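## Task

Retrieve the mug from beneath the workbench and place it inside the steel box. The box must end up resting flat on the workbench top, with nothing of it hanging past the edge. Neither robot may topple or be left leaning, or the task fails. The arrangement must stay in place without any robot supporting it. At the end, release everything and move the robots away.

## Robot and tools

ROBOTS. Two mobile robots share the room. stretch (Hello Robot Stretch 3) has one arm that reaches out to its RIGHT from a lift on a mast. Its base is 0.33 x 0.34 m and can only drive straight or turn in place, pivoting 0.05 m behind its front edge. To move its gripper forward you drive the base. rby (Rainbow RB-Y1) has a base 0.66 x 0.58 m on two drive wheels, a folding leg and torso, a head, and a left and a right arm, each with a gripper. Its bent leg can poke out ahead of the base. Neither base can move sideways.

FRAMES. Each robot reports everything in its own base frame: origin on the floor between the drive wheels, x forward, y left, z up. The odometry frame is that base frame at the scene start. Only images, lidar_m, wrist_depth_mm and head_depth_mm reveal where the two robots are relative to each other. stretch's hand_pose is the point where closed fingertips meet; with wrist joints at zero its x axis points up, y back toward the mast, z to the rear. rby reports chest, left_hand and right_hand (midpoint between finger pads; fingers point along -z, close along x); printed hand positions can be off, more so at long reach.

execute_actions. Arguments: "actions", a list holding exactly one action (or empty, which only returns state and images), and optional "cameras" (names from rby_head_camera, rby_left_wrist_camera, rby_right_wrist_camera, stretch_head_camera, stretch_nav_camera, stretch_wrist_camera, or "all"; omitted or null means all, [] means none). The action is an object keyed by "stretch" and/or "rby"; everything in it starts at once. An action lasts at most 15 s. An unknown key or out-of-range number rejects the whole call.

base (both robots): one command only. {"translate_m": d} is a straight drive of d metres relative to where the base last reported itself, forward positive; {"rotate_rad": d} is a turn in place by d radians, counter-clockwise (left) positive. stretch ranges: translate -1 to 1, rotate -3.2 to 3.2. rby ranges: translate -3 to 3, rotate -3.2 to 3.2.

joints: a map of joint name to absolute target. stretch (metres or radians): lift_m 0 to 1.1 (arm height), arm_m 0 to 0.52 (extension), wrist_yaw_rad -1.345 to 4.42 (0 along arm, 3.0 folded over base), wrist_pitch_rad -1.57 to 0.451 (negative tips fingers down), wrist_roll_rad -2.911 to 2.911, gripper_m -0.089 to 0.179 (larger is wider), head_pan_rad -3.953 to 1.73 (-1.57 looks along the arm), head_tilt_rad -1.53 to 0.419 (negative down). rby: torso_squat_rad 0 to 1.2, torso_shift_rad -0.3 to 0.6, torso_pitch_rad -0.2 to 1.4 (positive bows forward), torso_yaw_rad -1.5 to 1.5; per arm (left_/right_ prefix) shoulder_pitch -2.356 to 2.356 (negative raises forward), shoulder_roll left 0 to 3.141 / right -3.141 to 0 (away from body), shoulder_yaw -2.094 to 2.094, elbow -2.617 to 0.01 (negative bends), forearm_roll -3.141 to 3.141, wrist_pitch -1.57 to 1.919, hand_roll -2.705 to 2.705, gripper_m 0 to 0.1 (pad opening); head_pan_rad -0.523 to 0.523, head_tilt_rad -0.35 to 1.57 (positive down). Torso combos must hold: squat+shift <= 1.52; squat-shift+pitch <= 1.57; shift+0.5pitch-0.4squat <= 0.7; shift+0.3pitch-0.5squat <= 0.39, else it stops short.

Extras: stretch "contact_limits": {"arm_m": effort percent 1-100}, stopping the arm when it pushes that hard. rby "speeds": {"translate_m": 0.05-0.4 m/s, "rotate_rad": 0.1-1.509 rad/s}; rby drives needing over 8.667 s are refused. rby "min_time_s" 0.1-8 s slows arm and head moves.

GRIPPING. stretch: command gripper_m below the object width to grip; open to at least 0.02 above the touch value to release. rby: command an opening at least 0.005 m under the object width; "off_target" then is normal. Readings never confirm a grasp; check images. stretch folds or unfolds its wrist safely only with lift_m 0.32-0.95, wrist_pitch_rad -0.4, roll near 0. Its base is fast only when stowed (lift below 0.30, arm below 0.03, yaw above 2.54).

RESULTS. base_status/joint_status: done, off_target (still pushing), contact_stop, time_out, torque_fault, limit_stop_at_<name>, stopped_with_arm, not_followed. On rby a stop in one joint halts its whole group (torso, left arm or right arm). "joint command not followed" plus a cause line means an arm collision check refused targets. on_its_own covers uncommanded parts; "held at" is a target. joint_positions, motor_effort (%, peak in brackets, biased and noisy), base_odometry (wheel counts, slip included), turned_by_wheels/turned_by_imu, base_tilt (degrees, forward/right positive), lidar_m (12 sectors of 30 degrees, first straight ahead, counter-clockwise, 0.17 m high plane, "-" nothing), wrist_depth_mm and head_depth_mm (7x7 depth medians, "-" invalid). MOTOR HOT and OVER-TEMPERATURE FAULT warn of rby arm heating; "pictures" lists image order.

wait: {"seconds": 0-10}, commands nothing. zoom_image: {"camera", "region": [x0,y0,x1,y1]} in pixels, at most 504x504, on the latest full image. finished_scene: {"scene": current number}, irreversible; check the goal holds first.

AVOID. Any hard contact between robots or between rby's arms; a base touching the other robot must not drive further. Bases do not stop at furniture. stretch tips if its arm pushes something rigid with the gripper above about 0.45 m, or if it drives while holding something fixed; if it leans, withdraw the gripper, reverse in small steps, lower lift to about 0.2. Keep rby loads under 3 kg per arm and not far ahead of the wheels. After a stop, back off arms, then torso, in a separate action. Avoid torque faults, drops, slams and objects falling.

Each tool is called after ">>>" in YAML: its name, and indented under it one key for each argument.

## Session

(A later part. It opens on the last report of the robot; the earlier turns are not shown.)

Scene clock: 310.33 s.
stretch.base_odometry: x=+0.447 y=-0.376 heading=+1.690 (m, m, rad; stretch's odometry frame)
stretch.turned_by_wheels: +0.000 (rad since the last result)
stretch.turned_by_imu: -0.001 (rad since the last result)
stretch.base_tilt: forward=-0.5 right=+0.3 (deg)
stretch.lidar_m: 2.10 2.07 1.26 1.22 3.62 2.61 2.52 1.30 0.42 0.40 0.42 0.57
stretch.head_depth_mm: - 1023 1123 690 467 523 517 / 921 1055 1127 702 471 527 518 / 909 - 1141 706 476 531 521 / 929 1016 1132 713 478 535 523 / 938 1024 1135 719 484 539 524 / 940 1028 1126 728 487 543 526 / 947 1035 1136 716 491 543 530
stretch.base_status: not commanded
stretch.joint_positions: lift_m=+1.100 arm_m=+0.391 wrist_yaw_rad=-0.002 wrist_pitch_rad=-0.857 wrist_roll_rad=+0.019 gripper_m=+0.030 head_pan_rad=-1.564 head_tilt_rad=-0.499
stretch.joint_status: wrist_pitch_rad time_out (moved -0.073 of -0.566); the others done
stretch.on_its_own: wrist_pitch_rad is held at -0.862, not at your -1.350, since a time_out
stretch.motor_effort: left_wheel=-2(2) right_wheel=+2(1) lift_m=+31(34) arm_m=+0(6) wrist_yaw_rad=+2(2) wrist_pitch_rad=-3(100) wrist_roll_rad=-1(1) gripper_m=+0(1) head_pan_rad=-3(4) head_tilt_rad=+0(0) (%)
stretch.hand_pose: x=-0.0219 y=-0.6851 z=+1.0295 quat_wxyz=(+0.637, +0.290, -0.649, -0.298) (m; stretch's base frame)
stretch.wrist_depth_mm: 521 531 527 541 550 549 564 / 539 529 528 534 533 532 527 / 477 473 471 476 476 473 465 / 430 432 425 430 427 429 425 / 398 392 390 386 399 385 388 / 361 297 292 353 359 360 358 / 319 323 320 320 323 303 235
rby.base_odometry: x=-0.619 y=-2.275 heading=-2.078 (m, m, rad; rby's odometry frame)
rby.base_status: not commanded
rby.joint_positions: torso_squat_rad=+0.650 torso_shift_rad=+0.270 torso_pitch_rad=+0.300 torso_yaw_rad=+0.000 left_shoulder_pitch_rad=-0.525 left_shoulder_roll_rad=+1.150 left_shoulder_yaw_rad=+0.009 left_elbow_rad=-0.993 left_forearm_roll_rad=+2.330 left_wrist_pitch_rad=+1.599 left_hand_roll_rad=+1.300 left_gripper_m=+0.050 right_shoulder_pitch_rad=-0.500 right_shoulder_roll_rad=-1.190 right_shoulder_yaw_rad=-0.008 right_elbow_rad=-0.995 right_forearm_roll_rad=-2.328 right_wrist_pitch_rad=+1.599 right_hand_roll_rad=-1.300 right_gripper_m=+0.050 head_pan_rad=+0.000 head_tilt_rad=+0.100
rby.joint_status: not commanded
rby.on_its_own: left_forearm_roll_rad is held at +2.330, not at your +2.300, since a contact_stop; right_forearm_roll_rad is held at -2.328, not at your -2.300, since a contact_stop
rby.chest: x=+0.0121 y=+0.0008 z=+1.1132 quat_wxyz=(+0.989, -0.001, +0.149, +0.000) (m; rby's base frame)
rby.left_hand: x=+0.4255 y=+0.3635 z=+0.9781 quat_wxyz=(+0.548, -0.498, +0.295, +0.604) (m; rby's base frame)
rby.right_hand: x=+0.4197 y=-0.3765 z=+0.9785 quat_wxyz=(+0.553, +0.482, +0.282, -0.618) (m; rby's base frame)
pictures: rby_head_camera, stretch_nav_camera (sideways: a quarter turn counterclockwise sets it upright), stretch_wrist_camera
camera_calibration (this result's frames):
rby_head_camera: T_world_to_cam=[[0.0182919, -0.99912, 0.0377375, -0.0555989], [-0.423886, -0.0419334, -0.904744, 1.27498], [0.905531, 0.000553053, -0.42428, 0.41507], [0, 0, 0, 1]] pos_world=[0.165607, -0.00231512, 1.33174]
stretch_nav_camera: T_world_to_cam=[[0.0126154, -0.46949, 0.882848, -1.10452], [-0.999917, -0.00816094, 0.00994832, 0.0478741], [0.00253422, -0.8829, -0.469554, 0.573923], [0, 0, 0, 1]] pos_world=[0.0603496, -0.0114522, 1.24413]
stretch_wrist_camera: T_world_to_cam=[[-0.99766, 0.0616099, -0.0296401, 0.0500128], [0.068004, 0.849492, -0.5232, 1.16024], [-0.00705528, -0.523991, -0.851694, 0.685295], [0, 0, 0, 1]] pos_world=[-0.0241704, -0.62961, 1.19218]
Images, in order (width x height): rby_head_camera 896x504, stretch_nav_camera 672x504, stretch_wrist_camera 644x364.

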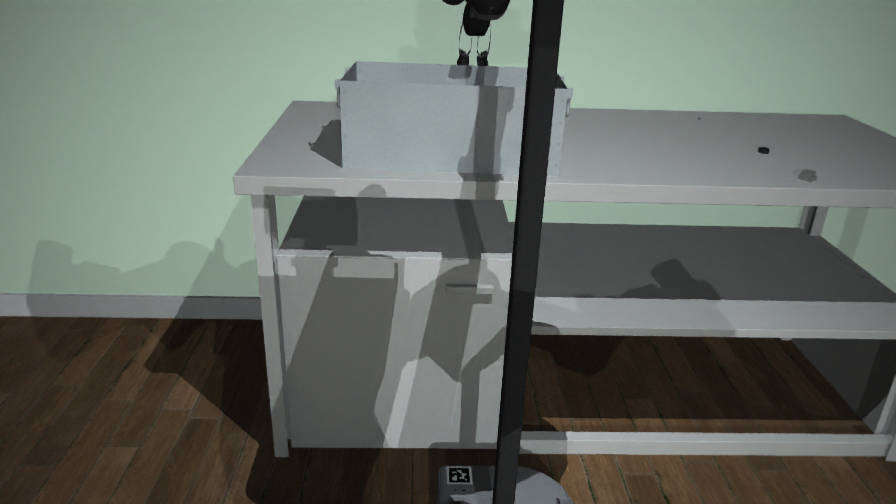

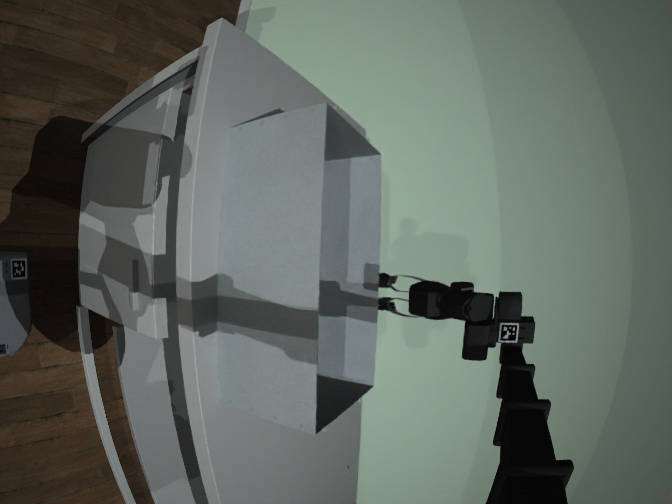

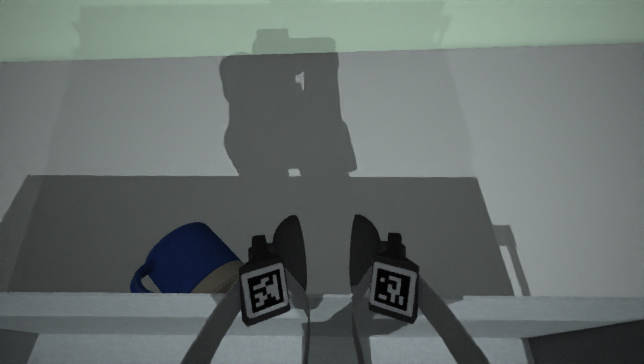

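>>> execute_actions:
  actions:
    - {"stretch":{"joints":{"wrist_pitch_rad":-0.5,"gripper_m":0.12}}}
  cameras: []

>>> execute_actions:
  actions:
    - {"stretch":{"base":{"translate_m":0.12},"joints":{"arm_m":0.52}}}
  cameras: []

>>> execute_actions:
  actions:
    - {"stretch":{"joints":{"wrist_pitch_rad":-1.1}}}
  cameras: ["stretch_wrist_camera","stretch_nav_camera"]

Scene clock: 318.33 s.
stretch.base_odometry: x=+0.447 y=-0.376 heading=+1.690 (m, m, rad; stretch's odometry frame)
stretch.turned_by_wheels: +0.000 (rad since the last result)
stretch.turned_by_imu: -0.001 (rad since the last result)
stretch.base_tilt: forward=-0.5 right=+0.4 (deg)
stretch.lidar_m: 2.09 2.07 1.26 1.23 3.60 2.61 2.51 1.29 0.42 0.40 0.42 0.57
stretch.head_depth_mm: - 1022 1120 690 468 522 516 / 920 1054 1119 703 470 528 518 / 908 - 1150 710 475 533 519 / 928 1025 1146 713 480 535 522 / 945 1023 1128 719 484 537 525 / 948 1027 1133 721 487 540 528 / 944 1027 1137 718 493 544 529
stretch.base_status: not commanded
stretch.joint_positions: lift_m=+1.100 arm_m=+0.391 wrist_yaw_rad=-0.002 wrist_pitch_rad=-0.520 wrist_roll_rad=+0.019 gripper_m=+0.120 head_pan_rad=-1.564 head_tilt_rad=-0.499
stretch.joint_status: all done
stretch.motor_effort: left_wheel=-2(2) right_wheel=+1(1) lift_m=+30(31) arm_m=+0(1) wrist_yaw_rad=+2(2) wrist_pitch_rad=+9(9) wrist_roll_rad=-1(1) gripper_m=+0(81) head_pan_rad=-4(3) head_tilt_rad=-1(0) (%)
stretch.hand_pose: x=-0.0220 y=-0.7459 z=+1.0907 quat_wxyz=(+0.677, +0.180, -0.690, -0.185) (m; stretch's base frame)
stretch.wrist_depth_mm: 436 442 449 457 461 465 474 / 485 495 500 495 508 508 514 / 537 549 550 562 563 570 589 / 601 606 607 603 631 626 637 / 532 526 527 524 528 511 513 / 458 461 454 450 455 464 447 / 398 391 400 393 393 385 386
rby.base_odometry: x=-0.619 y=-2.275 heading=-2.078 (m, m, rad; rby's odometry frame)
rby.base_status: not commanded
rby.joint_positions: torso_squat_rad=+0.650 torso_shift_rad=+0.270 torso_pitch_rad=+0.300 torso_yaw_rad=+0.000 left_shoulder_pitch_rad=-0.525 left_shoulder_roll_rad=+1.150 left_shoulder_yaw_rad=+0.009 left_elbow_rad=-0.993 left_forearm_roll_rad=+2.330 left_wrist_pitch_rad=+1.599 left_hand_roll_rad=+1.300 left_gripper_m=+0.050 right_shoulder_pitch_rad=-0.500 right_shoulder_roll_rad=-1.190 right_shoulder_yaw_rad=-0.008 right_elbow_rad=-0.995 right_forearm_roll_rad=-2.328 right_wrist_pitch_rad=+1.599 right_hand_roll_rad=-1.300 right_gripper_m=+0.050 head_pan_rad=+0.000 head_tilt_rad=+0.100
rby.joint_status: not commanded
rby.on_its_own: left_forearm_roll_rad is held at +2.330, not at your +2.300, since a contact_stop; right_forearm_roll_rad is held at -2.328, not at your -2.300, since a contact_stop
rby.chest: x=+0.0121 y=+0.0008 z=+1.1132 quat_wxyz=(+0.989, -0.001, +0.149, +0.000) (m; rby's base frame)
rby.left_hand: x=+0.4255 y=+0.3635 z=+0.9781 quat_wxyz=(+0.548, -0.498, +0.295, +0.604) (m; rby's base frame)
rby.right_hand: x=+0.4197 y=-0.3765 z=+0.9785 quat_wxyz=(+0.553, +0.482, +0.282, -0.618) (m; rby's base frame)
pictures: none
No camera images: the call's "cameras" was empty. Leave "cameras" out to get every camera's image.

Scene clock: 320.77 s.
stretch.base_odometry: x=+0.433 y=-0.257 heading=+1.690 (m, m, rad; stretch's odometry frame)
stretch.turned_by_wheels: +0.000 (rad since the last result)
stretch.turned_by_imu: -0.001 (rad since the last result)
stretch.base_tilt: forward=-0.5 right=+0.4 (deg)
stretch.lidar_m: 1.98 1.97 2.39 1.22 3.76 2.74 1.44 1.41 0.42 0.40 0.42 0.52
stretch.head_depth_mm: - 1021 1126 705 476 527 517 / 944 1035 1127 710 480 531 519 / - 1040 1126 713 484 533 520 / 927 1025 1126 717 488 535 521 / 940 1026 1134 726 491 542 524 / 946 1031 1129 693 496 546 526 / 942 1025 1134 1012 694 592 528
stretch.base_status: done
stretch.joint_positions: lift_m=+1.100 arm_m=+0.520 wrist_yaw_rad=-0.001 wrist_pitch_rad=-0.519 wrist_roll_rad=+0.019 gripper_m=+0.120 head_pan_rad=-1.564 head_tilt_rad=-0.499
stretch.joint_status: all done
stretch.motor_effort: left_wheel=-1(0) right_wheel=+0(6) lift_m=+30(31) arm_m=+5(7) wrist_yaw_rad=+1(2) wrist_pitch_rad=+9(9) wrist_roll_rad=-1(1) gripper_m=+0(0) head_pan_rad=-3(4) head_tilt_rad=+0(0) (%)
stretch.hand_pose: x=-0.0218 y=-0.8751 z=+1.0909 quat_wxyz=(+0.677, +0.180, -0.690, -0.184) (m; stretch's base frame)
stretch.wrist_depth_mm: 320 326 328 330 332 335 342 / 355 355 365 368 368 372 374 / 398 404 412 410 413 425 430 / 450 454 459 473 472 485 495 / 507 508 510 504 521 526 513 / 465 458 460 459 448 458 445 / 397 390 401 397 399 381 394
rby.base_odometry: x=-0.619 y=-2.275 heading=-2.078 (m, m, rad; rby's odometry frame)
rby.base_status: not commanded
rby.joint_positions: torso_squat_rad=+0.650 torso_shift_rad=+0.270 torso_pitch_rad=+0.300 torso_yaw_rad=+0.000 left_shoulder_pitch_rad=-0.525 left_shoulder_roll_rad=+1.150 left_shoulder_yaw_rad=+0.009 left_elbow_rad=-0.993 left_forearm_roll_rad=+2.330 left_wrist_pitch_rad=+1.599 left_hand_roll_rad=+1.300 left_gripper_m=+0.050 right_shoulder_pitch_rad=-0.500 right_shoulder_roll_rad=-1.190 right_shoulder_yaw_rad=-0.008 right_elbow_rad=-0.995 right_forearm_roll_rad=-2.328 right_wrist_pitch_rad=+1.599 right_hand_roll_rad=-1.300 right_gripper_m=+0.050 head_pan_rad=+0.000 head_tilt_rad=+0.100
rby.joint_status: not commanded
rby.on_its_own: left_forearm_roll_rad is held at +2.330, not at your +2.300, since a contact_stop; right_forearm_roll_rad is held at -2.328, not at your -2.300, since a contact_stop
rby.chest: x=+0.0121 y=+0.0008 z=+1.1132 quat_wxyz=(+0.989, -0.001, +0.149, +0.000) (m; rby's base frame)
rby.left_hand: x=+0.4255 y=+0.3635 z=+0.9781 quat_wxyz=(+0.548, -0.498, +0.295, +0.604) (m; rby's base frame)
rby.right_hand: x=+0.4197 y=-0.3765 z=+0.9785 quat_wxyz=(+0.553, +0.482, +0.282, -0.618) (m; rby's base frame)
pictures: none
No camera images: the call's "cameras" was empty. Leave "cameras" out to get every camera's image.

Scene clock: 321.93 s.
stretch.base_odometry: x=+0.433 y=-0.257 heading=+1.690 (m, m, rad; stretch's odometry frame)
stretch.turned_by_wheels: +0.000 (rad since the last result)
stretch.turned_by_imu: +0.000 (rad since the last result)
stretch.base_tilt: forward=-0.5 right=+0.4 (deg)
stretch.lidar_m: 1.97 1.98 2.39 1.22 3.72 2.73 1.44 1.41 0.42 0.40 0.42 0.52
stretch.head_depth_mm: - 1025 1123 704 475 527 517 / 939 1040 1129 711 480 530 518 / - 1054 1130 713 483 535 519 / 928 1029 1125 718 487 536 521 / 935 1026 1128 726 491 540 524 / 942 1027 1134 693 496 547 526 / 950 1026 1132 1010 695 591 530
stretch.base_status: not commanded
stretch.joint_positions: lift_m=+1.100 arm_m=+0.520 wrist_yaw_rad=-0.001 wrist_pitch_rad=-1.104 wrist_roll_rad=+0.019 gripper_m=+0.120 head_pan_rad=-1.564 head_tilt_rad=-0.499
stretch.joint_status: all done
stretch.motor_effort: left_wheel=-1(1) right_wheel=+0(1) lift_m=+31(31) arm_m=+5(5) wrist_yaw_rad=+2(2) wrist_pitch_rad=+2(8) wrist_roll_rad=-1(1) gripper_m=+0(0) head_pan_rad=-4(3) head_tilt_rad=+0(0) (%)
stretch.hand_pose: x=-0.0217 y=-0.7585 z=+0.9993 quat_wxyz=(+0.596, +0.367, -0.608, -0.375) (m; stretch's base frame)
stretch.wrist_depth_mm: 426 421 423 417 427 425 423 / 393 398 400 400 402 399 398 / 381 379 381 383 384 378 381 / 365 359 360 357 360 362 362 / 344 346 349 343 345 345 343 / 329 327 327 261 326 331 329 / 313 311 311 253 313 314 317
rby.base_odometry: x=-0.619 y=-2.275 heading=-2.078 (m, m, rad; rby's odometry frame)
rby.base_status: not commanded
rby.joint_positions: torso_squat_rad=+0.650 torso_shift_rad=+0.270 torso_pitch_rad=+0.300 torso_yaw_rad=+0.000 left_shoulder_pitch_rad=-0.525 left_shoulder_roll_rad=+1.150 left_shoulder_yaw_rad=+0.009 left_elbow_rad=-0.993 left_forearm_roll_rad=+2.330 left_wrist_pitch_rad=+1.599 left_hand_roll_rad=+1.300 left_gripper_m=+0.050 right_shoulder_pitch_rad=-0.500 right_shoulder_roll_rad=-1.190 right_shoulder_yaw_rad=-0.008 right_elbow_rad=-0.995 right_forearm_roll_rad=-2.328 right_wrist_pitch_rad=+1.599 right_hand_roll_rad=-1.300 right_gripper_m=+0.050 head_pan_rad=+0.000 head_tilt_rad=+0.100
rby.joint_status: not commanded
rby.on_its_own: left_forearm_roll_rad is held at +2.330, not at your +2.300, since a contact_stop; right_forearm_roll_rad is held at -2.328, not at your -2.300, since a contact_stop
rby.chest: x=+0.0121 y=+0.0008 z=+1.1132 quat_wxyz=(+0.989, -0.001, +0.149, +0.000) (m; rby's base frame)
rby.left_hand: x=+0.4255 y=+0.3635 z=+0.9781 quat_wxyz=(+0.548, -0.498, +0.295, +0.604) (m; rby's base frame)
rby.right_hand: x=+0.4197 y=-0.3765 z=+0.9785 quat_wxyz=(+0.553, +0.482, +0.282, -0.618) (m; rby's base frame)
pictures: stretch_nav_camera (sideways: a quarter turn counterclockwise sets it upright), stretch_wrist_camera
camera_calibration (this result's frames):
stretch_nav_camera: T_world_to_cam=[[0.0126154, -0.46949, 0.882848, -1.10452], [-0.999917, -0.00816094, 0.00994833, 0.0478741], [0.00253422, -0.8829, -0.469554, 0.573923], [0, 0, 0, 1]] pos_world=[0.0603496, -0.0114522, 1.24413]
stretch_wrist_camera: T_world_to_cam=[[-0.997706, 0.0661912, -0.0142192, 0.0419034], [0.0674064, 0.951623, -0.299784, 1.06095], [-0.00631176, -0.300055, -0.953901, 0.893092], [0, 0, 0, 1]] pos_world=[-0.0240707, -0.744424, 1.17057]
Images, in order (width x height): stretch_nav_camera 672x504, stretch_wrist_camera 644x364.

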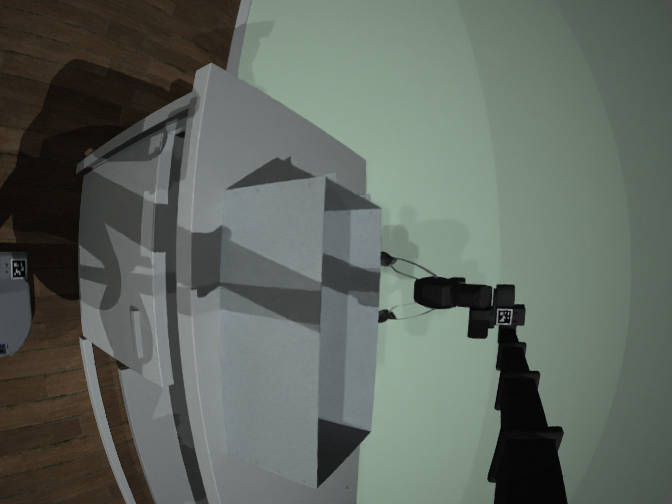

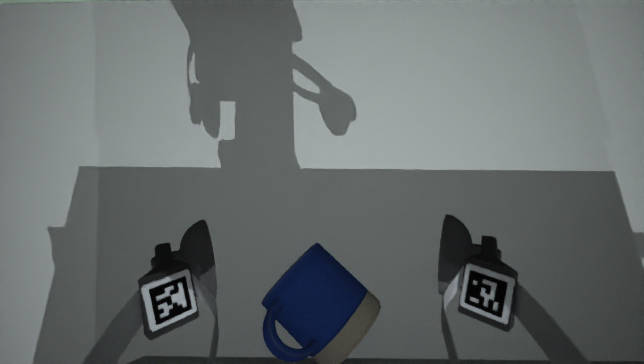

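>>> execute_actions:
  actions:
    - {"stretch":{"joints":{"wrist_pitch_rad":-0.4}}}
  cameras: []

>>> execute_actions:
  actions:
    - {"stretch":{"base":{"rotate_rad":-0.5},"joints":{"arm_m":0.42}}}
  cameras: []

>>> execute_actions:
  actions:
    - {"stretch":{"base":{"translate_m":0.2}}}
  cameras: []

>>> execute_actions:
  actions:
    - {"stretch":{"base":{"rotate_rad":0.52}}}
  cameras: []

>>> execute_actions:
  actions:
    - {"stretch":{"base":{"translate_m":-0.175},"joints":{"arm_m":0.52}}}
  cameras: []

>>> execute_actions:
  actions:
    - {"stretch":{"joints":{"wrist_pitch_rad":-1.5,"wrist_roll_rad":0.7,"gripper_m":0.14}}}
  cameras: ["stretch_wrist_camera","stretch_nav_camera"]

Scene clock: 332.80 s.
stretch.base_odometry: x=+0.433 y=-0.257 heading=+1.690 (m, m, rad; stretch's odometry frame)
stretch.turned_by_wheels: +0.000 (rad since the last result)
stretch.turned_by_imu: -0.001 (rad since the last result)
stretch.base_tilt: forward=-0.5 right=+0.4 (deg)
stretch.lidar_m: 1.97 1.98 2.39 1.22 3.77 2.73 1.43 1.41 0.42 0.40 0.42 0.52
stretch.head_depth_mm: - 1028 1123 704 476 528 518 / 939 1034 1127 711 480 530 518 / - - 1126 712 484 534 521 / 932 1016 1130 721 488 537 521 / 941 1029 1124 723 492 541 525 / 944 1028 1132 692 496 547 529 / 944 1037 1136 1006 696 592 530
stretch.base_status: not commanded
stretch.joint_positions: lift_m=+1.100 arm_m=+0.520 wrist_yaw_rad=-0.001 wrist_pitch_rad=-0.421 wrist_roll_rad=+0.019 gripper_m=+0.120 head_pan_rad=-1.564 head_tilt_rad=-0.499
stretch.joint_status: all done
stretch.motor_effort: left_wheel=-2(1) right_wheel=-1(1) lift_m=+30(31) arm_m=+5(5) wrist_yaw_rad=+1(1) wrist_pitch_rad=+9(11) wrist_roll_rad=-1(1) gripper_m=-1(0) head_pan_rad=-3(3) head_tilt_rad=-1(1) (%)
stretch.hand_pose: x=-0.0218 y=-0.8886 z=+1.1121 quat_wxyz=(+0.685, +0.146, -0.698, -0.150) (m; stretch's base frame)
stretch.wrist_depth_mm: 314 320 320 323 327 329 334 / 342 345 350 350 353 359 360 / 378 376 386 388 395 402 398 / 417 427 425 439 435 437 448 / 475 466 484 490 487 496 507 / 512 509 506 494 493 500 484 / 429 417 425 424 431 414 423
rby.base_odometry: x=-0.619 y=-2.275 heading=-2.078 (m, m, rad; rby's odometry frame)
rby.base_status: not commanded
rby.joint_positions: torso_squat_rad=+0.650 torso_shift_rad=+0.270 torso_pitch_rad=+0.300 torso_yaw_rad=+0.000 left_shoulder_pitch_rad=-0.525 left_shoulder_roll_rad=+1.150 left_shoulder_yaw_rad=+0.009 left_elbow_rad=-0.993 left_forearm_roll_rad=+2.330 left_wrist_pitch_rad=+1.599 left_hand_roll_rad=+1.300 left_gripper_m=+0.050 right_shoulder_pitch_rad=-0.500 right_shoulder_roll_rad=-1.190 right_shoulder_yaw_rad=-0.008 right_elbow_rad=-0.995 right_forearm_roll_rad=-2.328 right_wrist_pitch_rad=+1.599 right_hand_roll_rad=-1.300 right_gripper_m=+0.050 head_pan_rad=+0.000 head_tilt_rad=+0.100
rby.joint_status: not commanded
rby.on_its_own: left_forearm_roll_rad is held at +2.330, not at your +2.300, since a contact_stop; right_forearm_roll_rad is held at -2.328, not at your -2.300, since a contact_stop
rby.chest: x=+0.0121 y=+0.0008 z=+1.1132 quat_wxyz=(+0.989, -0.001, +0.149, +0.000) (m; rby's base frame)
rby.left_hand: x=+0.4255 y=+0.3635 z=+0.9781 quat_wxyz=(+0.548, -0.498, +0.295, +0.604) (m; rby's base frame)
rby.right_hand: x=+0.4197 y=-0.3765 z=+0.9785 quat_wxyz=(+0.553, +0.482, +0.282, -0.618) (m; rby's base frame)
pictures: none
No camera images: the call's "cameras" was empty. Leave "cameras" out to get every camera's image.

Scene clock: 334.77 s.
stretch.base_odometry: x=+0.433 y=-0.257 heading=+1.190 (m, m, rad; stretch's odometry frame)
stretch.turned_by_wheels: -0.500 (rad since the last result)
stretch.turned_by_imu: -0.499 (rad since the last result)
stretch.base_tilt: forward=-0.5 right=+0.4 (deg)
stretch.lidar_m: 1.62 1.97 1.97 2.39 1.24 3.69 2.72 1.42 1.43 0.42 0.40 0.42
stretch.head_depth_mm: - 1411 1426 953 713 996 946 / 1182 1333 1380 912 649 629 900 / 1099 - 1327 654 564 596 841 / 1061 1151 1261 775 528 566 718 / 1025 1107 1197 748 499 546 538 / 978 1058 1146 710 475 519 503 / 934 1004 1086 682 459 487 491
stretch.base_status: done
stretch.joint_positions: lift_m=+1.100 arm_m=+0.420 wrist_yaw_rad=-0.001 wrist_pitch_rad=-0.420 wrist_roll_rad=+0.019 gripper_m=+0.120 head_pan_rad=-1.564 head_tilt_rad=-0.499
stretch.joint_status: all done
stretch.motor_effort: left_wheel=+0(5) right_wheel=-2(11) lift_m=+32(30) arm_m=-6(7) wrist_yaw_rad=+1(1) wrist_pitch_rad=+9(10) wrist_roll_rad=-1(1) gripper_m=+0(0) head_pan_rad=-3(3) head_tilt_rad=-1(0) (%)
stretch.hand_pose: x=-0.0217 y=-0.7895 z=+1.1124 quat_wxyz=(+0.685, +0.146, -0.698, -0.149) (m; stretch's base frame)
stretch.wrist_depth_mm: 404 444 508 567 702 835 - / 419 469 539 641 758 971 - / 451 514 595 691 853 940 - / 478 548 648 728 736 722 721 / 514 588 592 595 583 575 585 / 505 519 504 498 489 512 486 / 436 429 434 426 428 409 422
rby.base_odometry: x=-0.619 y=-2.275 heading=-2.078 (m, m, rad; rby's odometry frame)
rby.base_status: not commanded
rby.joint_positions: torso_squat_rad=+0.650 torso_shift_rad=+0.270 torso_pitch_rad=+0.300 torso_yaw_rad=+0.000 left_shoulder_pitch_rad=-0.525 left_shoulder_roll_rad=+1.150 left_shoulder_yaw_rad=+0.009 left_elbow_rad=-0.993 left_forearm_roll_rad=+2.330 left_wrist_pitch_rad=+1.599 left_hand_roll_rad=+1.300 left_gripper_m=+0.050 right_shoulder_pitch_rad=-0.500 right_shoulder_roll_rad=-1.190 right_shoulder_yaw_rad=-0.008 right_elbow_rad=-0.995 right_forearm_roll_rad=-2.328 right_wrist_pitch_rad=+1.599 right_hand_roll_rad=-1.300 right_gripper_m=+0.050 head_pan_rad=+0.000 head_tilt_rad=+0.100
rby.joint_status: not commanded
rby.on_its_own: left_forearm_roll_rad is held at +2.330, not at your +2.300, since a contact_stop; right_forearm_roll_rad is held at -2.328, not at your -2.300, since a contact_stop
rby.chest: x=+0.0121 y=+0.0008 z=+1.1132 quat_wxyz=(+0.989, -0.001, +0.149, +0.000) (m; rby's base frame)
rby.left_hand: x=+0.4255 y=+0.3635 z=+0.9781 quat_wxyz=(+0.548, -0.498, +0.295, +0.604) (m; rby's base frame)
rby.right_hand: x=+0.4197 y=-0.3765 z=+0.9785 quat_wxyz=(+0.553, +0.482, +0.282, -0.618) (m; rby's base frame)
pictures: none
No camera images: the call's "cameras" was empty. Leave "cameras" out to get every camera's image.

Scene clock: 338.17 s.
stretch.base_odometry: x=+0.507 y=-0.071 heading=+1.190 (m, m, rad; stretch's odometry frame)
stretch.turned_by_wheels: +0.000 (rad since the last result)
stretch.turned_by_imu: -0.001 (rad since the last result)
stretch.base_tilt: forward=-0.6 right=+0.4 (deg)
stretch.lidar_m: 1.48 1.80 1.88 2.36 1.33 1.39 2.90 1.56 0.43 0.32 0.31 0.32
stretch.head_depth_mm: - 1281 1341 742 504 558 717 / 1074 1216 1283 773 476 530 505 / 999 - 1242 724 455 492 485 / 972 1052 1179 686 718 455 483 / 931 1009 1099 658 692 423 464 / 886 955 1041 632 664 397 448 / 850 916 987 613 632 383 469
stretch.base_status: done
stretch.joint_positions: lift_m=+1.100 arm_m=+0.420 wrist_yaw_rad=-0.001 wrist_pitch_rad=-0.420 wrist_roll_rad=+0.019 gripper_m=+0.120 head_pan_rad=-1.564 head_tilt_rad=-0.499
stretch.joint_status: not commanded
stretch.motor_effort: left_wheel=+0(3) right_wheel=-3(3) lift_m=+31(30) arm_m=-6(7) wrist_yaw_rad=+1(1) wrist_pitch_rad=+10(9) wrist_roll_rad=-1(1) gripper_m=-1(0) head_pan_rad=-4(4) head_tilt_rad=+0(0) (%)
stretch.hand_pose: x=-0.0217 y=-0.7895 z=+1.1124 quat_wxyz=(+0.685, +0.146, -0.698, -0.149) (m; stretch's base frame)
stretch.wrist_depth_mm: 328 368 409 493 567 705 891 / 347 391 447 525 636 817 - / 372 416 488 581 698 874 936 / 394 453 525 644 708 726 731 / 425 482 573 597 614 591 572 / 460 502 486 503 490 510 489 / 431 420 428 423 425 409 425
rby.base_odometry: x=-0.619 y=-2.275 heading=-2.078 (m, m, rad; rby's odometry frame)
rby.base_status: not commanded
rby.joint_positions: torso_squat_rad=+0.650 torso_shift_rad=+0.270 torso_pitch_rad=+0.300 torso_yaw_rad=+0.000 left_shoulder_pitch_rad=-0.525 left_shoulder_roll_rad=+1.150 left_shoulder_yaw_rad=+0.009 left_elbow_rad=-0.993 left_forearm_roll_rad=+2.330 left_wrist_pitch_rad=+1.599 left_hand_roll_rad=+1.300 left_gripper_m=+0.050 right_shoulder_pitch_rad=-0.500 right_shoulder_roll_rad=-1.190 right_shoulder_yaw_rad=-0.008 right_elbow_rad=-0.995 right_forearm_roll_rad=-2.328 right_wrist_pitch_rad=+1.599 right_hand_roll_rad=-1.300 right_gripper_m=+0.050 head_pan_rad=+0.000 head_tilt_rad=+0.100
rby.joint_status: not commanded
rby.on_its_own: left_forearm_roll_rad is held at +2.330, not at your +2.300, since a contact_stop; right_forearm_roll_rad is held at -2.328, not at your -2.300, since a contact_stop
rby.chest: x=+0.0121 y=+0.0008 z=+1.1132 quat_wxyz=(+0.989, -0.001, +0.149, +0.000) (m; rby's base frame)
rby.left_hand: x=+0.4255 y=+0.3635 z=+0.9781 quat_wxyz=(+0.548, -0.498, +0.295, +0.604) (m; rby's base frame)
rby.right_hand: x=+0.4197 y=-0.3765 z=+0.9785 quat_wxyz=(+0.553, +0.482, +0.282, -0.618) (m; rby's base frame)
pictures: none
No camera images: the call's "cameras" was empty. Leave "cameras" out to get every camera's image.

Scene clock: 339.93 s.
stretch.base_odometry: x=+0.507 y=-0.071 heading=+1.710 (m, m, rad; stretch's odometry frame)
stretch.turned_by_wheels: +0.520 (rad since the last result)
stretch.turned_by_imu: +0.518 (rad since the last result)
stretch.base_tilt: forward=-0.5 right=+0.4 (deg)
stretch.lidar_m: 1.80 1.88 2.35 1.31 1.39 2.90 1.57 0.43 0.32 0.31 0.31 1.49
stretch.head_depth_mm: - 930 1013 619 661 401 454 / 833 939 1023 628 670 405 458 / 824 - 1035 632 673 418 460 / 846 933 1031 977 732 583 485 / 859 935 1028 990 736 584 486 / 862 938 1037 1130 739 588 489 / 863 945 1038 1151 1294 628 491
stretch.base_status: done
stretch.joint_positions: lift_m=+1.100 arm_m=+0.420 wrist_yaw_rad=-0.001 wrist_pitch_rad=-0.420 wrist_roll_rad=+0.019 gripper_m=+0.120 head_pan_rad=-1.564 head_tilt_rad=-0.499
stretch.joint_status: not commanded
stretch.motor_effort: left_wheel=-2(6) right_wheel=+0(9) lift_m=+30(31) arm_m=-6(7) wrist_yaw_rad=+1(1) wrist_pitch_rad=+9(9) wrist_roll_rad=-1(1) gripper_m=+0(1) head_pan_rad=-3(4) head_tilt_rad=-1(0) (%)
stretch.hand_pose: x=-0.0217 y=-0.7895 z=+1.1124 quat_wxyz=(+0.685, +0.146, -0.698, -0.149) (m; stretch's base frame)
stretch.wrist_depth_mm: 322 326 320 326 324 325 324 / 348 357 355 358 353 357 359 / 389 390 388 385 394 388 396 / 428 432 430 431 433 440 436 / 486 485 487 489 493 490 500 / 551 541 496 506 498 509 490 / 648 522 431 427 437 414 418
rby.base_odometry: x=-0.619 y=-2.275 heading=-2.078 (m, m, rad; rby's odometry frame)
rby.base_status: not commanded
rby.joint_positions: torso_squat_rad=+0.650 torso_shift_rad=+0.270 torso_pitch_rad=+0.300 torso_yaw_rad=+0.000 left_shoulder_pitch_rad=-0.525 left_shoulder_roll_rad=+1.150 left_shoulder_yaw_rad=+0.009 left_elbow_rad=-0.993 left_forearm_roll_rad=+2.330 left_wrist_pitch_rad=+1.599 left_hand_roll_rad=+1.300 left_gripper_m=+0.050 right_shoulder_pitch_rad=-0.500 right_shoulder_roll_rad=-1.190 right_shoulder_yaw_rad=-0.008 right_elbow_rad=-0.995 right_forearm_roll_rad=-2.328 right_wrist_pitch_rad=+1.599 right_hand_roll_rad=-1.300 right_gripper_m=+0.050 head_pan_rad=+0.000 head_tilt_rad=+0.100
rby.joint_status: not commanded
rby.on_its_own: left_forearm_roll_rad is held at +2.330, not at your +2.300, since a contact_stop; right_forearm_roll_rad is held at -2.328, not at your -2.300, since a contact_stop
rby.chest: x=+0.0121 y=+0.0008 z=+1.1132 quat_wxyz=(+0.989, -0.001, +0.149, +0.000) (m; rby's base frame)
rby.left_hand: x=+0.4255 y=+0.3635 z=+0.9781 quat_wxyz=(+0.548, -0.498, +0.295, +0.604) (m; rby's base frame)
rby.right_hand: x=+0.4197 y=-0.3765 z=+0.9785 quat_wxyz=(+0.553, +0.482, +0.282, -0.618) (m; rby's base frame)
pictures: none
No camera images: the call's "cameras" was empty. Leave "cameras" out to get every camera's image.

Scene clock: 342.63 s.
stretch.base_odometry: x=+0.531 y=-0.245 heading=+1.710 (m, m, rad; stretch's odometry frame)
stretch.turned_by_wheels: +0.000 (rad since the last result)
stretch.turned_by_imu: +0.000 (rad since the last result)
stretch.base_tilt: forward=-0.5 right=+0.4 (deg)
stretch.lidar_m: 1.98 2.04 2.47 1.32 3.68 2.72 1.38 1.33 0.31 0.30 0.32 0.43
stretch.head_depth_mm: - 928 1005 607 647 383 443 / 851 935 1014 612 653 387 448 / - - 1023 619 659 392 450 / 847 919 1026 624 667 397 453 / 856 929 1023 632 675 402 459 / 858 932 1029 627 583 407 466 / 859 937 1031 1007 481 421 481
stretch.base_status: done
stretch.joint_positions: lift_m=+1.100 arm_m=+0.520 wrist_yaw_rad=-0.001 wrist_pitch_rad=-0.420 wrist_roll_rad=+0.019 gripper_m=+0.120 head_pan_rad=-1.564 head_tilt_rad=-0.499
stretch.joint_status: all done
stretch.motor_effort: left_wheel=-2(5) right_wheel=+1(4) lift_m=+31(31) arm_m=+5(4) wrist_yaw_rad=+1(1) wrist_pitch_rad=+9(9) wrist_roll_rad=-1(1) gripper_m=-2(0) head_pan_rad=-4(4) head_tilt_rad=+0(0) (%)
stretch.hand_pose: x=-0.0217 y=-0.8887 z=+1.1124 quat_wxyz=(+0.685, +0.146, -0.698, -0.149) (m; stretch's base frame)
stretch.wrist_depth_mm: 228 228 230 230 231 233 233 / 249 249 250 252 251 252 254 / 274 272 276 278 278 278 282 / 303 302 305 310 309 308 313 / 342 344 344 347 344 352 352 / 393 389 397 401 402 392 404 / 426 420 429 425 428 418 422
rby.base_odometry: x=-0.619 y=-2.275 heading=-2.078 (m, m, rad; rby's odometry frame)
rby.base_status: not commanded
rby.joint_positions: torso_squat_rad=+0.650 torso_shift_rad=+0.270 torso_pitch_rad=+0.300 torso_yaw_rad=+0.000 left_shoulder_pitch_rad=-0.525 left_shoulder_roll_rad=+1.150 left_shoulder_yaw_rad=+0.009 left_elbow_rad=-0.993 left_forearm_roll_rad=+2.330 left_wrist_pitch_rad=+1.599 left_hand_roll_rad=+1.300 left_gripper_m=+0.050 right_shoulder_pitch_rad=-0.500 right_shoulder_roll_rad=-1.190 right_shoulder_yaw_rad=-0.008 right_elbow_rad=-0.995 right_forearm_roll_rad=-2.328 right_wrist_pitch_rad=+1.599 right_hand_roll_rad=-1.300 right_gripper_m=+0.050 head_pan_rad=+0.000 head_tilt_rad=+0.100
rby.joint_status: not commanded
rby.on_its_own: left_forearm_roll_rad is held at +2.330, not at your +2.300, since a contact_stop; right_forearm_roll_rad is held at -2.328, not at your -2.300, since a contact_stop
rby.chest: x=+0.0121 y=+0.0008 z=+1.1132 quat_wxyz=(+0.989, -0.001, +0.149, +0.000) (m; rby's base frame)
rby.left_hand: x=+0.4255 y=+0.3635 z=+0.9781 quat_wxyz=(+0.548, -0.498, +0.295, +0.604) (m; rby's base frame)
rby.right_hand: x=+0.4197 y=-0.3765 z=+0.9785 quat_wxyz=(+0.553, +0.482, +0.282, -0.618) (m; rby's base frame)
pictures: none
No camera images: the call's "cameras" was empty. Leave "cameras" out to get every camera's image.

Scene clock: 344.03 s.
stretch.base_odometry: x=+0.531 y=-0.245 heading=+1.710 (m, m, rad; stretch's odometry frame)
stretch.turned_by_wheels: +0.000 (rad since the last result)
stretch.turned_by_imu: +0.000 (rad since the last result)
stretch.base_tilt: forward=-0.5 right=+0.4 (deg)
stretch.lidar_m: 1.97 2.03 2.46 1.32 3.67 2.72 1.38 1.33 0.31 0.30 0.32 0.43
stretch.head_depth_mm: - 922 1011 606 648 384 444 / 850 934 1019 611 653 388 448 / - - 1033 615 660 393 450 / 841 925 1043 621 668 398 453 / 854 930 1020 630 674 403 460 / 859 941 1032 629 583 408 466 / 864 939 1035 1010 481 421 479
stretch.base_status: not commanded
stretch.joint_positions: lift_m=+1.100 arm_m=+0.520 wrist_yaw_rad=-0.001 wrist_pitch_rad=-1.495 wrist_roll_rad=+0.697 gripper_m=+0.140 head_pan_rad=-1.564 head_tilt_rad=-0.499
stretch.joint_status: all done
stretch.motor_effort: left_wheel=-2(2) right_wheel=+1(1) lift_m=+31(31) arm_m=+5(5) wrist_yaw_rad=+0(1) wrist_pitch_rad=-2(9) wrist_roll_rad=+1(3) gripper_m=+0(74) head_pan_rad=-3(4) head_tilt_rad=+0(0) (%)
stretch.hand_pose: x=-0.0216 y=-0.6599 z=+0.9816 quat_wxyz=(+0.310, +0.287, -0.664, -0.616) (m; stretch's base frame)
stretch.wrist_depth_mm: 314 310 303 302 300 300 295 / 316 315 314 310 305 304 303 / 327 323 318 318 314 309 285 / 330 329 327 320 316 311 223 / 338 331 326 253 258 238 183 / 343 341 334 333 257 - 155 / 354 353 342 284 206 159 132
rby.base_odometry: x=-0.619 y=-2.275 heading=-2.078 (m, m, rad; rby's odometry frame)
rby.base_status: not commanded
rby.joint_positions: torso_squat_rad=+0.650 torso_shift_rad=+0.270 torso_pitch_rad=+0.300 torso_yaw_rad=+0.000 left_shoulder_pitch_rad=-0.525 left_shoulder_roll_rad=+1.150 left_shoulder_yaw_rad=+0.009 left_elbow_rad=-0.993 left_forearm_roll_rad=+2.330 left_wrist_pitch_rad=+1.599 left_hand_roll_rad=+1.300 left_gripper_m=+0.050 right_shoulder_pitch_rad=-0.500 right_shoulder_roll_rad=-1.190 right_shoulder_yaw_rad=-0.008 right_elbow_rad=-0.995 right_forearm_roll_rad=-2.328 right_wrist_pitch_rad=+1.599 right_hand_roll_rad=-1.300 right_gripper_m=+0.050 head_pan_rad=+0.000 head_tilt_rad=+0.100
rby.joint_status: not commanded
rby.on_its_own: left_forearm_roll_rad is held at +2.330, not at your +2.300, since a contact_stop; right_forearm_roll_rad is held at -2.328, not at your -2.300, since a contact_stop
rby.chest: x=+0.0121 y=+0.0008 z=+1.1132 quat_wxyz=(+0.989, -0.001, +0.149, +0.000) (m; rby's base frame)
rby.left_hand: x=+0.4255 y=+0.3635 z=+0.9781 quat_wxyz=(+0.548, -0.498, +0.295, +0.604) (m; rby's base frame)
rby.right_hand: x=+0.4197 y=-0.3765 z=+0.9785 quat_wxyz=(+0.553, +0.482, +0.282, -0.618) (m; rby's base frame)
pictures: stretch_nav_camera (sideways: a quarter turn counterclockwise sets it upright), stretch_wrist_camera
camera_calibration (this result's frames):
stretch_nav_camera: T_world_to_cam=[[0.0126155, -0.46949, 0.882848, -1.10452], [-0.999917, -0.00816117, 0.00994833, 0.0478741], [0.00253443, -0.8829, -0.469554, 0.573923], [0, 0, 0, 1]] pos_world=[0.0603496, -0.0114522, 1.24413]
stretch_wrist_camera: T_world_to_cam=[[-0.736256, 0.675823, -0.0345109, 0.463069], [0.669844, 0.735087, 0.104672, 0.43498], [0.096108, 0.0539482, -0.993908, 1.18087], [0, 0, 0, 1]] pos_world=[-0.0639219, -0.696407, 1.14412]
Images, in order (width x height): stretch_nav_camera 672x504, stretch_wrist_camera 644x364.

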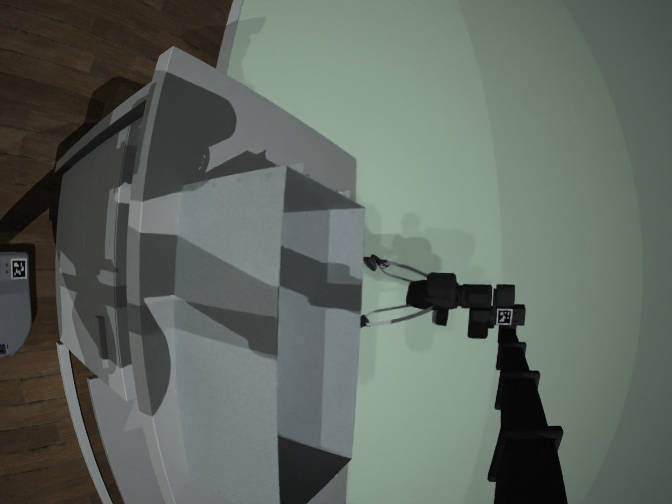

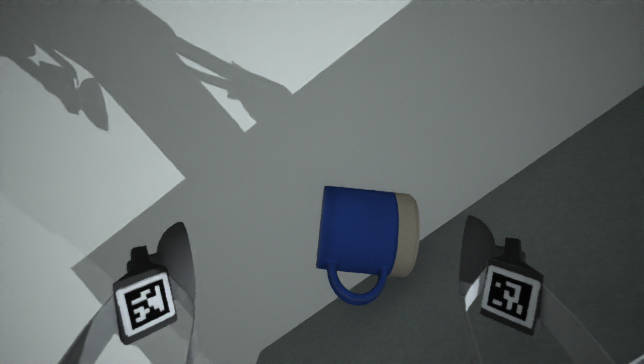

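>>> execute_actions:
  actions:
    - {"stretch":{"base":{"translate_m":-0.02},"joints":{"wrist_roll_rad":-0.75,"gripper_m":0.115,"arm_m":0.505}}}
  cameras: []

>>> execute_actions:
  actions:
    - {"stretch":{"joints":{"lift_m":1.05}}}
  cameras: ["stretch_wrist_camera"]

Scene clock: 350.03 s.
stretch.base_odometry: x=+0.534 y=-0.264 heading=+1.710 (m, m, rad; stretch's odometry frame)
stretch.turned_by_wheels: +0.000 (rad since the last result)
stretch.turned_by_imu: -0.001 (rad since the last result)
stretch.base_tilt: forward=-0.5 right=+0.3 (deg)
stretch.lidar_m: 2.00 2.06 2.48 1.33 3.64 2.70 1.37 1.33 0.31 0.30 0.32 0.44
stretch.head_depth_mm: - 923 1010 603 645 381 442 / 846 934 1016 609 652 386 448 / - - 1036 614 659 390 451 / 840 922 1034 619 667 395 453 / 856 930 1019 628 673 400 457 / 857 935 1031 634 650 406 464 / 860 938 1034 1009 505 411 469
stretch.base_status: done
stretch.joint_positions: lift_m=+1.100 arm_m=+0.505 wrist_yaw_rad=-0.001 wrist_pitch_rad=-1.496 wrist_roll_rad=-0.746 gripper_m=+0.115 head_pan_rad=-1.564 head_tilt_rad=-0.499
stretch.joint_status: all done
stretch.motor_effort: left_wheel=-2(6) right_wheel=+2(4) lift_m=+31(31) arm_m=-7(10) wrist_yaw_rad=+1(1) wrist_pitch_rad=-2(2) wrist_roll_rad=-2(0) gripper_m=+0(80) head_pan_rad=-3(4) head_tilt_rad=+0(1) (%)
stretch.hand_pose: x=-0.0215 y=-0.6456 z=+0.9816 quat_wxyz=(+0.672, +0.623, -0.294, -0.273) (m; stretch's base frame)
stretch.wrist_depth_mm: 292 295 297 304 308 311 322 / 295 302 304 312 316 319 327 / 212 301 309 315 317 325 333 / 174 236 316 319 329 330 338 / 147 185 261 262 337 341 345 / 131 148 245 335 342 349 355 / 321 132 184 280 350 352 362
rby.base_odometry: x=-0.619 y=-2.275 heading=-2.078 (m, m, rad; rby's odometry frame)
rby.base_status: not commanded
rby.joint_positions: torso_squat_rad=+0.650 torso_shift_rad=+0.270 torso_pitch_rad=+0.300 torso_yaw_rad=+0.000 left_shoulder_pitch_rad=-0.525 left_shoulder_roll_rad=+1.150 left_shoulder_yaw_rad=+0.009 left_elbow_rad=-0.993 left_forearm_roll_rad=+2.330 left_wrist_pitch_rad=+1.599 left_hand_roll_rad=+1.300 left_gripper_m=+0.050 right_shoulder_pitch_rad=-0.500 right_shoulder_roll_rad=-1.190 right_shoulder_yaw_rad=-0.008 right_elbow_rad=-0.995 right_forearm_roll_rad=-2.328 right_wrist_pitch_rad=+1.599 right_hand_roll_rad=-1.300 right_gripper_m=+0.050 head_pan_rad=+0.000 head_tilt_rad=+0.100
rby.joint_status: not commanded
rby.on_its_own: left_forearm_roll_rad is held at +2.330, not at your +2.300, since a contact_stop; right_forearm_roll_rad is held at -2.328, not at your -2.300, since a contact_stop
rby.chest: x=+0.0121 y=+0.0008 z=+1.1132 quat_wxyz=(+0.989, -0.001, +0.149, +0.000) (m; rby's base frame)
rby.left_hand: x=+0.4255 y=+0.3635 z=+0.9781 quat_wxyz=(+0.548, -0.498, +0.295, +0.604) (m; rby's base frame)
rby.right_hand: x=+0.4197 y=-0.3765 z=+0.9785 quat_wxyz=(+0.553, +0.482, +0.282, -0.618) (m; rby's base frame)
pictures: none
No camera images: the call's "cameras" was empty. Leave "cameras" out to get every camera's image.

Scene clock: 351.33 s.
stretch.base_odometry: x=+0.534 y=-0.264 heading=+1.710 (m, m, rad; stretch's odometry frame)
stretch.turned_by_wheels: +0.000 (rad since the last result)
stretch.turned_by_imu: +0.000 (rad since the last result)
stretch.base_tilt: forward=-0.5 right=+0.4 (deg)
stretch.lidar_m: 2.00 2.05 2.48 1.32 3.66 2.70 1.37 1.33 0.31 0.30 0.32 0.44
stretch.head_depth_mm: 847 - 1014 601 646 380 441 / 842 942 1017 609 651 386 447 / 839 - 1019 616 658 391 450 / 856 930 1040 621 664 396 452 / 855 934 1024 629 674 401 457 / 858 933 1030 634 650 406 464 / 857 941 1034 1009 505 412 470
stretch.base_status: not commanded
stretch.joint_positions: lift_m=+1.050 arm_m=+0.505 wrist_yaw_rad=-0.001 wrist_pitch_rad=-1.496 wrist_roll_rad=-0.747 gripper_m=+0.115 head_pan_rad=-1.564 head_tilt_rad=-0.499
stretch.joint_status: all done
stretch.motor_effort: left_wheel=-2(2) right_wheel=+1(1) lift_m=+32(31) arm_m=-6(7) wrist_yaw_rad=+1(1) wrist_pitch_rad=-2(2) wrist_roll_rad=-2(2) gripper_m=-1(0) head_pan_rad=-3(3) head_tilt_rad=+0(1) (%)
stretch.hand_pose: x=-0.0215 y=-0.6456 z=+0.9316 quat_wxyz=(+0.672, +0.623, -0.294, -0.273) (m; stretch's base frame)
stretch.wrist_depth_mm: 246 249 251 254 260 263 269 / 249 253 256 260 266 267 273 / 211 255 262 265 273 276 279 / 174 235 266 268 275 280 286 / 147 186 204 208 280 288 289 / 129 148 207 212 288 291 297 / 113 132 185 278 293 297 303
rby.base_odometry: x=-0.619 y=-2.275 heading=-2.078 (m, m, rad; rby's odometry frame)
rby.base_status: not commanded
rby.joint_positions: torso_squat_rad=+0.650 torso_shift_rad=+0.270 torso_pitch_rad=+0.300 torso_yaw_rad=+0.000 left_shoulder_pitch_rad=-0.525 left_shoulder_roll_rad=+1.150 left_shoulder_yaw_rad=+0.009 left_elbow_rad=-0.993 left_forearm_roll_rad=+2.330 left_wrist_pitch_rad=+1.599 left_hand_roll_rad=+1.300 left_gripper_m=+0.050 right_shoulder_pitch_rad=-0.500 right_shoulder_roll_rad=-1.190 right_shoulder_yaw_rad=-0.008 right_elbow_rad=-0.995 right_forearm_roll_rad=-2.328 right_wrist_pitch_rad=+1.599 right_hand_roll_rad=-1.300 right_gripper_m=+0.050 head_pan_rad=+0.000 head_tilt_rad=+0.100
rby.joint_status: not commanded
rby.on_its_own: left_forearm_roll_rad is held at +2.330, not at your +2.300, since a contact_stop; right_forearm_roll_rad is held at -2.328, not at your -2.300, since a contact_stop
rby.chest: x=+0.0121 y=+0.0008 z=+1.1132 quat_wxyz=(+0.989, -0.001, +0.149, +0.000) (m; rby's base frame)
rby.left_hand: x=+0.4255 y=+0.3635 z=+0.9781 quat_wxyz=(+0.548, -0.498, +0.295, +0.604) (m; rby's base frame)
rby.right_hand: x=+0.4197 y=-0.3765 z=+0.9785 quat_wxyz=(+0.553, +0.482, +0.282, -0.618) (m; rby's base frame)
pictures: stretch_wrist_camera
camera_calibration (this result's frames):
stretch_wrist_camera: T_world_to_cam=[[-0.764618, -0.641279, 0.0641908, -0.491087], [-0.633951, 0.766315, 0.104247, 0.422141], [-0.116042, 0.0390152, -0.992478, 1.11485], [0, 0, 0, 1]] pos_world=[0.0214927, -0.681913, 1.09398]
Images, in order (width x height): stretch_wrist_camera 644x364.

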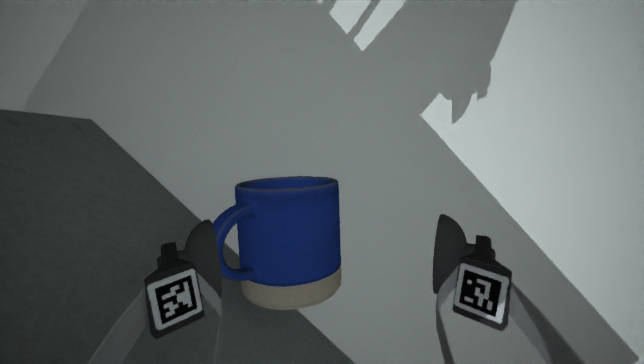

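>>> execute_actions:
  actions:
    - {"stretch":{"base":{"translate_m":0.015},"joints":{"arm_m":0.495}}}
  cameras: []

>>> execute_actions:
  actions:
    - {"stretch":{"joints":{"lift_m":0.985}}}
  cameras: ["stretch_wrist_camera"]

>>> execute_actions:
  actions:
    - {"stretch":{"joints":{"gripper_m":0.01}}}
  cameras: ["stretch_wrist_camera"]

Scene clock: 355.30 s.
stretch.base_odometry: x=+0.532 y=-0.250 heading=+1.710 (m, m, rad; stretch's odometry frame)
stretch.turned_by_wheels: +0.000 (rad since the last result)
stretch.turned_by_imu: -0.001 (rad since the last result)
stretch.base_tilt: forward=-0.5 right=+0.4 (deg)
stretch.lidar_m: 1.98 2.04 2.46 1.32 3.68 2.72 1.38 1.33 0.31 0.30 0.32 0.43
stretch.head_depth_mm: 845 - 1018 604 647 382 443 / 843 935 1015 610 654 387 448 / 842 - 1013 616 659 392 450 / 853 933 1037 622 667 397 453 / 855 933 1026 630 675 402 459 / 859 938 1019 634 601 408 465 / 861 937 1040 1006 493 414 480
stretch.base_status: done
stretch.joint_positions: lift_m=+1.050 arm_m=+0.495 wrist_yaw_rad=-0.001 wrist_pitch_rad=-1.493 wrist_roll_rad=-0.747 gripper_m=+0.115 head_pan_rad=-1.564 head_tilt_rad=-0.499
stretch.joint_status: all done
stretch.motor_effort: left_wheel=-2(3) right_wheel=+2(7) lift_m=+32(32) arm_m=-7(9) wrist_yaw_rad=+1(1) wrist_pitch_rad=-3(3) wrist_roll_rad=-2(2) gripper_m=+0(1) head_pan_rad=-4(3) head_tilt_rad=+0(0) (%)
stretch.hand_pose: x=-0.0215 y=-0.6364 z=+0.9315 quat_wxyz=(+0.672, +0.622, -0.294, -0.273) (m; stretch's base frame)
stretch.wrist_depth_mm: 245 247 251 253 259 266 269 / 250 249 256 261 265 270 274 / 197 256 261 264 271 273 282 / 158 214 267 267 275 281 282 / 135 167 232 202 281 286 291 / 117 134 212 207 286 292 297 / 103 121 168 254 290 296 304
rby.base_odometry: x=-0.619 y=-2.275 heading=-2.078 (m, m, rad; rby's odometry frame)
rby.base_status: not commanded
rby.joint_positions: torso_squat_rad=+0.650 torso_shift_rad=+0.270 torso_pitch_rad=+0.300 torso_yaw_rad=+0.000 left_shoulder_pitch_rad=-0.525 left_shoulder_roll_rad=+1.150 left_shoulder_yaw_rad=+0.009 left_elbow_rad=-0.993 left_forearm_roll_rad=+2.330 left_wrist_pitch_rad=+1.599 left_hand_roll_rad=+1.300 left_gripper_m=+0.050 right_shoulder_pitch_rad=-0.500 right_shoulder_roll_rad=-1.190 right_shoulder_yaw_rad=-0.008 right_elbow_rad=-0.995 right_forearm_roll_rad=-2.328 right_wrist_pitch_rad=+1.599 right_hand_roll_rad=-1.300 right_gripper_m=+0.050 head_pan_rad=+0.000 head_tilt_rad=+0.100
rby.joint_status: not commanded
rby.on_its_own: left_forearm_roll_rad is held at +2.330, not at your +2.300, since a contact_stop; right_forearm_roll_rad is held at -2.328, not at your -2.300, since a contact_stop
rby.chest: x=+0.0121 y=+0.0008 z=+1.1132 quat_wxyz=(+0.989, -0.001, +0.149, +0.000) (m; rby's base frame)
rby.left_hand: x=+0.4255 y=+0.3635 z=+0.9781 quat_wxyz=(+0.548, -0.498, +0.295, +0.604) (m; rby's base frame)
rby.right_hand: x=+0.4197 y=-0.3765 z=+0.9785 quat_wxyz=(+0.553, +0.482, +0.282, -0.618) (m; rby's base frame)
pictures: none
No camera images: the call's "cameras" was empty. Leave "cameras" out to get every camera's image.

Scene clock: 357.37 s.
stretch.base_odometry: x=+0.532 y=-0.250 heading=+1.710 (m, m, rad; stretch's odometry frame)
stretch.turned_by_wheels: +0.000 (rad since the last result)
stretch.turned_by_imu: +0.000 (rad since the last result)
stretch.base_tilt: forward=-0.5 right=+0.4 (deg)
stretch.lidar_m: 1.98 2.05 2.47 1.32 3.70 2.72 1.38 1.33 0.31 0.30 0.32 0.43
stretch.head_depth_mm: 845 921 - 604 645 382 444 / 846 912 1031 611 654 388 448 / 849 904 - 611 660 392 449 / 856 929 1015 621 666 396 452 / 853 933 1026 631 674 402 459 / 859 935 1033 634 601 408 465 / 859 937 1030 1006 493 414 480
stretch.base_status: not commanded
stretch.joint_positions: lift_m=+0.985 arm_m=+0.495 wrist_yaw_rad=-0.004 wrist_pitch_rad=-1.490 wrist_roll_rad=-0.741 gripper_m=+0.115 head_pan_rad=-1.564 head_tilt_rad=-0.499
stretch.joint_status: all done
stretch.motor_effort: left_wheel=+0(2) right_wheel=-3(5) lift_m=+29(33) arm_m=-7(7) wrist_yaw_rad=+4(4) wrist_pitch_rad=-5(6) wrist_roll_rad=-4(5) gripper_m=-1(0) head_pan_rad=-3(3) head_tilt_rad=+0(1) (%)
stretch.hand_pose: x=-0.0215 y=-0.6371 z=+0.8666 quat_wxyz=(+0.672, +0.620, -0.297, -0.275) (m; stretch's base frame)
stretch.wrist_depth_mm: 185 187 190 194 196 202 204 / 188 191 194 197 199 204 207 / 191 193 197 202 204 208 211 / 161 196 201 204 208 212 216 / 136 171 204 145 170 216 218 / 118 136 209 139 145 223 225 / 105 123 160 142 192 225 229
rby.base_odometry: x=-0.619 y=-2.275 heading=-2.078 (m, m, rad; rby's odometry frame)
rby.base_status: not commanded
rby.joint_positions: torso_squat_rad=+0.650 torso_shift_rad=+0.270 torso_pitch_rad=+0.300 torso_yaw_rad=+0.000 left_shoulder_pitch_rad=-0.525 left_shoulder_roll_rad=+1.150 left_shoulder_yaw_rad=+0.009 left_elbow_rad=-0.993 left_forearm_roll_rad=+2.330 left_wrist_pitch_rad=+1.599 left_hand_roll_rad=+1.300 left_gripper_m=+0.050 right_shoulder_pitch_rad=-0.500 right_shoulder_roll_rad=-1.190 right_shoulder_yaw_rad=-0.008 right_elbow_rad=-0.995 right_forearm_roll_rad=-2.328 right_wrist_pitch_rad=+1.599 right_hand_roll_rad=-1.300 right_gripper_m=+0.050 head_pan_rad=+0.000 head_tilt_rad=+0.100
rby.joint_status: not commanded
rby.on_its_own: left_forearm_roll_rad is held at +2.330, not at your +2.300, since a contact_stop; right_forearm_roll_rad is held at -2.328, not at your -2.300, since a contact_stop
rby.chest: x=+0.0121 y=+0.0008 z=+1.1132 quat_wxyz=(+0.989, -0.001, +0.149, +0.000) (m; rby's base frame)
rby.left_hand: x=+0.4255 y=+0.3635 z=+0.9781 quat_wxyz=(+0.548, -0.498, +0.295, +0.604) (m; rby's base frame)
rby.right_hand: x=+0.4197 y=-0.3765 z=+0.9785 quat_wxyz=(+0.553, +0.482, +0.282, -0.618) (m; rby's base frame)
pictures: stretch_wrist_camera
camera_calibration (this result's frames):
stretch_wrist_camera: T_world_to_cam=[[-0.770331, -0.634068, 0.067439, -0.479785], [-0.627129, 0.772506, 0.0997136, 0.430398], [-0.115322, 0.0345194, -0.992728, 1.04746], [0, 0, 0, 1]] pos_world=[0.021117, -0.672859, 1.02928]
Images, in order (width x height): stretch_wrist_camera 644x364.

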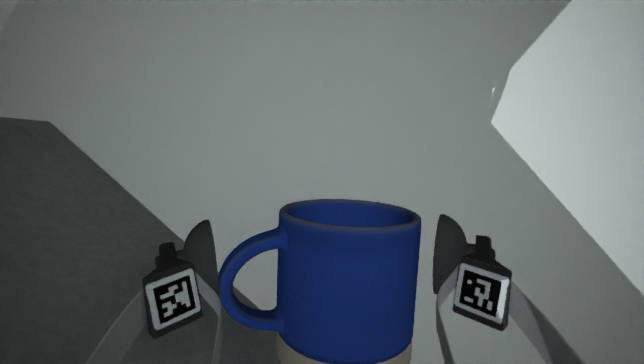

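Scene clock: 358.90 s.
stretch.base_odometry: x=+0.532 y=-0.250 heading=+1.710 (m, m, rad; stretch's odometry frame)
stretch.turned_by_wheels: +0.000 (rad since the last result)
stretch.turned_by_imu: +0.000 (rad since the last result)
stretch.base_tilt: forward=-0.5 right=+0.4 (deg)
stretch.lidar_m: 1.98 2.04 2.46 1.32 3.67 2.72 1.38 1.33 0.31 0.30 0.32 0.43
stretch.head_depth_mm: 844 921 - 606 646 382 443 / 844 907 1033 610 653 387 448 / 849 902 - 608 659 392 450 / 851 929 1008 617 668 398 452 / 854 930 1022 630 674 402 459 / 858 935 1031 634 599 407 466 / 861 936 1035 1006 494 414 478
stretch.base_status: not commanded
stretch.joint_positions: lift_m=+0.985 arm_m=+0.495 wrist_yaw_rad=-0.002 wrist_pitch_rad=-1.497 wrist_roll_rad=-0.747 gripper_m=+0.012 head_pan_rad=-1.564 head_tilt_rad=-0.499
stretch.joint_status: all done
stretch.motor_effort: left_wheel=-1(0) right_wheel=-2(6) lift_m=+32(33) arm_m=-7(7) wrist_yaw_rad=+2(3) wrist_pitch_rad=-1(4) wrist_roll_rad=-1(4) gripper_m=-34(100) head_pan_rad=-3(3) head_tilt_rad=-1(1) (%)
stretch.hand_pose: x=-0.0215 y=-0.6353 z=+0.8665 quat_wxyz=(+0.671, +0.623, -0.294, -0.273) (m; stretch's base frame)
stretch.wrist_depth_mm: 185 187 188 192 195 199 202 / 187 191 193 196 199 202 205 / 190 195 198 200 204 207 209 / 155 198 201 204 207 213 214 / 134 166 204 146 143 217 219 / 116 135 209 139 139 221 224 / 103 119 157 143 148 224 229
rby.base_odometry: x=-0.619 y=-2.275 heading=-2.078 (m, m, rad; rby's odometry frame)
rby.base_status: not commanded
rby.joint_positions: torso_squat_rad=+0.650 torso_shift_rad=+0.270 torso_pitch_rad=+0.300 torso_yaw_rad=+0.000 left_shoulder_pitch_rad=-0.525 left_shoulder_roll_rad=+1.150 left_shoulder_yaw_rad=+0.009 left_elbow_rad=-0.993 left_forearm_roll_rad=+2.330 left_wrist_pitch_rad=+1.599 left_hand_roll_rad=+1.300 left_gripper_m=+0.050 right_shoulder_pitch_rad=-0.500 right_shoulder_roll_rad=-1.190 right_shoulder_yaw_rad=-0.008 right_elbow_rad=-0.995 right_forearm_roll_rad=-2.328 right_wrist_pitch_rad=+1.599 right_hand_roll_rad=-1.300 right_gripper_m=+0.050 head_pan_rad=+0.000 head_tilt_rad=+0.100
rby.joint_status: not commanded
rby.on_its_own: left_forearm_roll_rad is held at +2.330, not at your +2.300, since a contact_stop; right_forearm_roll_rad is held at -2.328, not at your -2.300, since a contact_stop
rby.chest: x=+0.0121 y=+0.0008 z=+1.1132 quat_wxyz=(+0.989, -0.001, +0.149, +0.000) (m; rby's base frame)
rby.left_hand: x=+0.4255 y=+0.3635 z=+0.9781 quat_wxyz=(+0.548, -0.498, +0.295, +0.604) (m; rby's base frame)
rby.right_hand: x=+0.4197 y=-0.3765 z=+0.9785 quat_wxyz=(+0.553, +0.482, +0.282, -0.618) (m; rby's base frame)
pictures: stretch_wrist_camera
camera_calibration (this result's frames):
stretch_wrist_camera: T_world_to_cam=[[-0.765003, -0.640889, 0.0634904, -0.479457], [-0.633484, 0.766579, 0.10514, 0.420434], [-0.116054, 0.0402124, -0.992429, 1.05064], [0, 0, 0, 1]] pos_world=[0.0214824, -0.671824, 1.02892]
Images, in order (width x height): stretch_wrist_camera 644x364.

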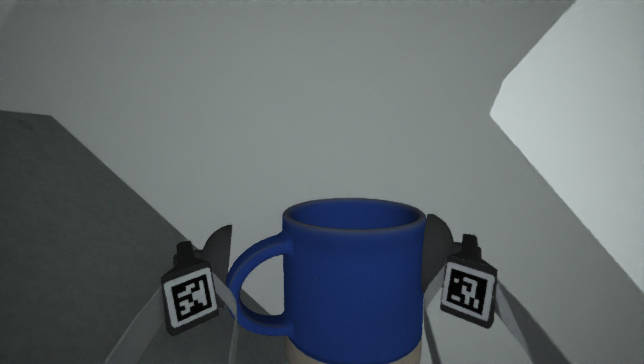

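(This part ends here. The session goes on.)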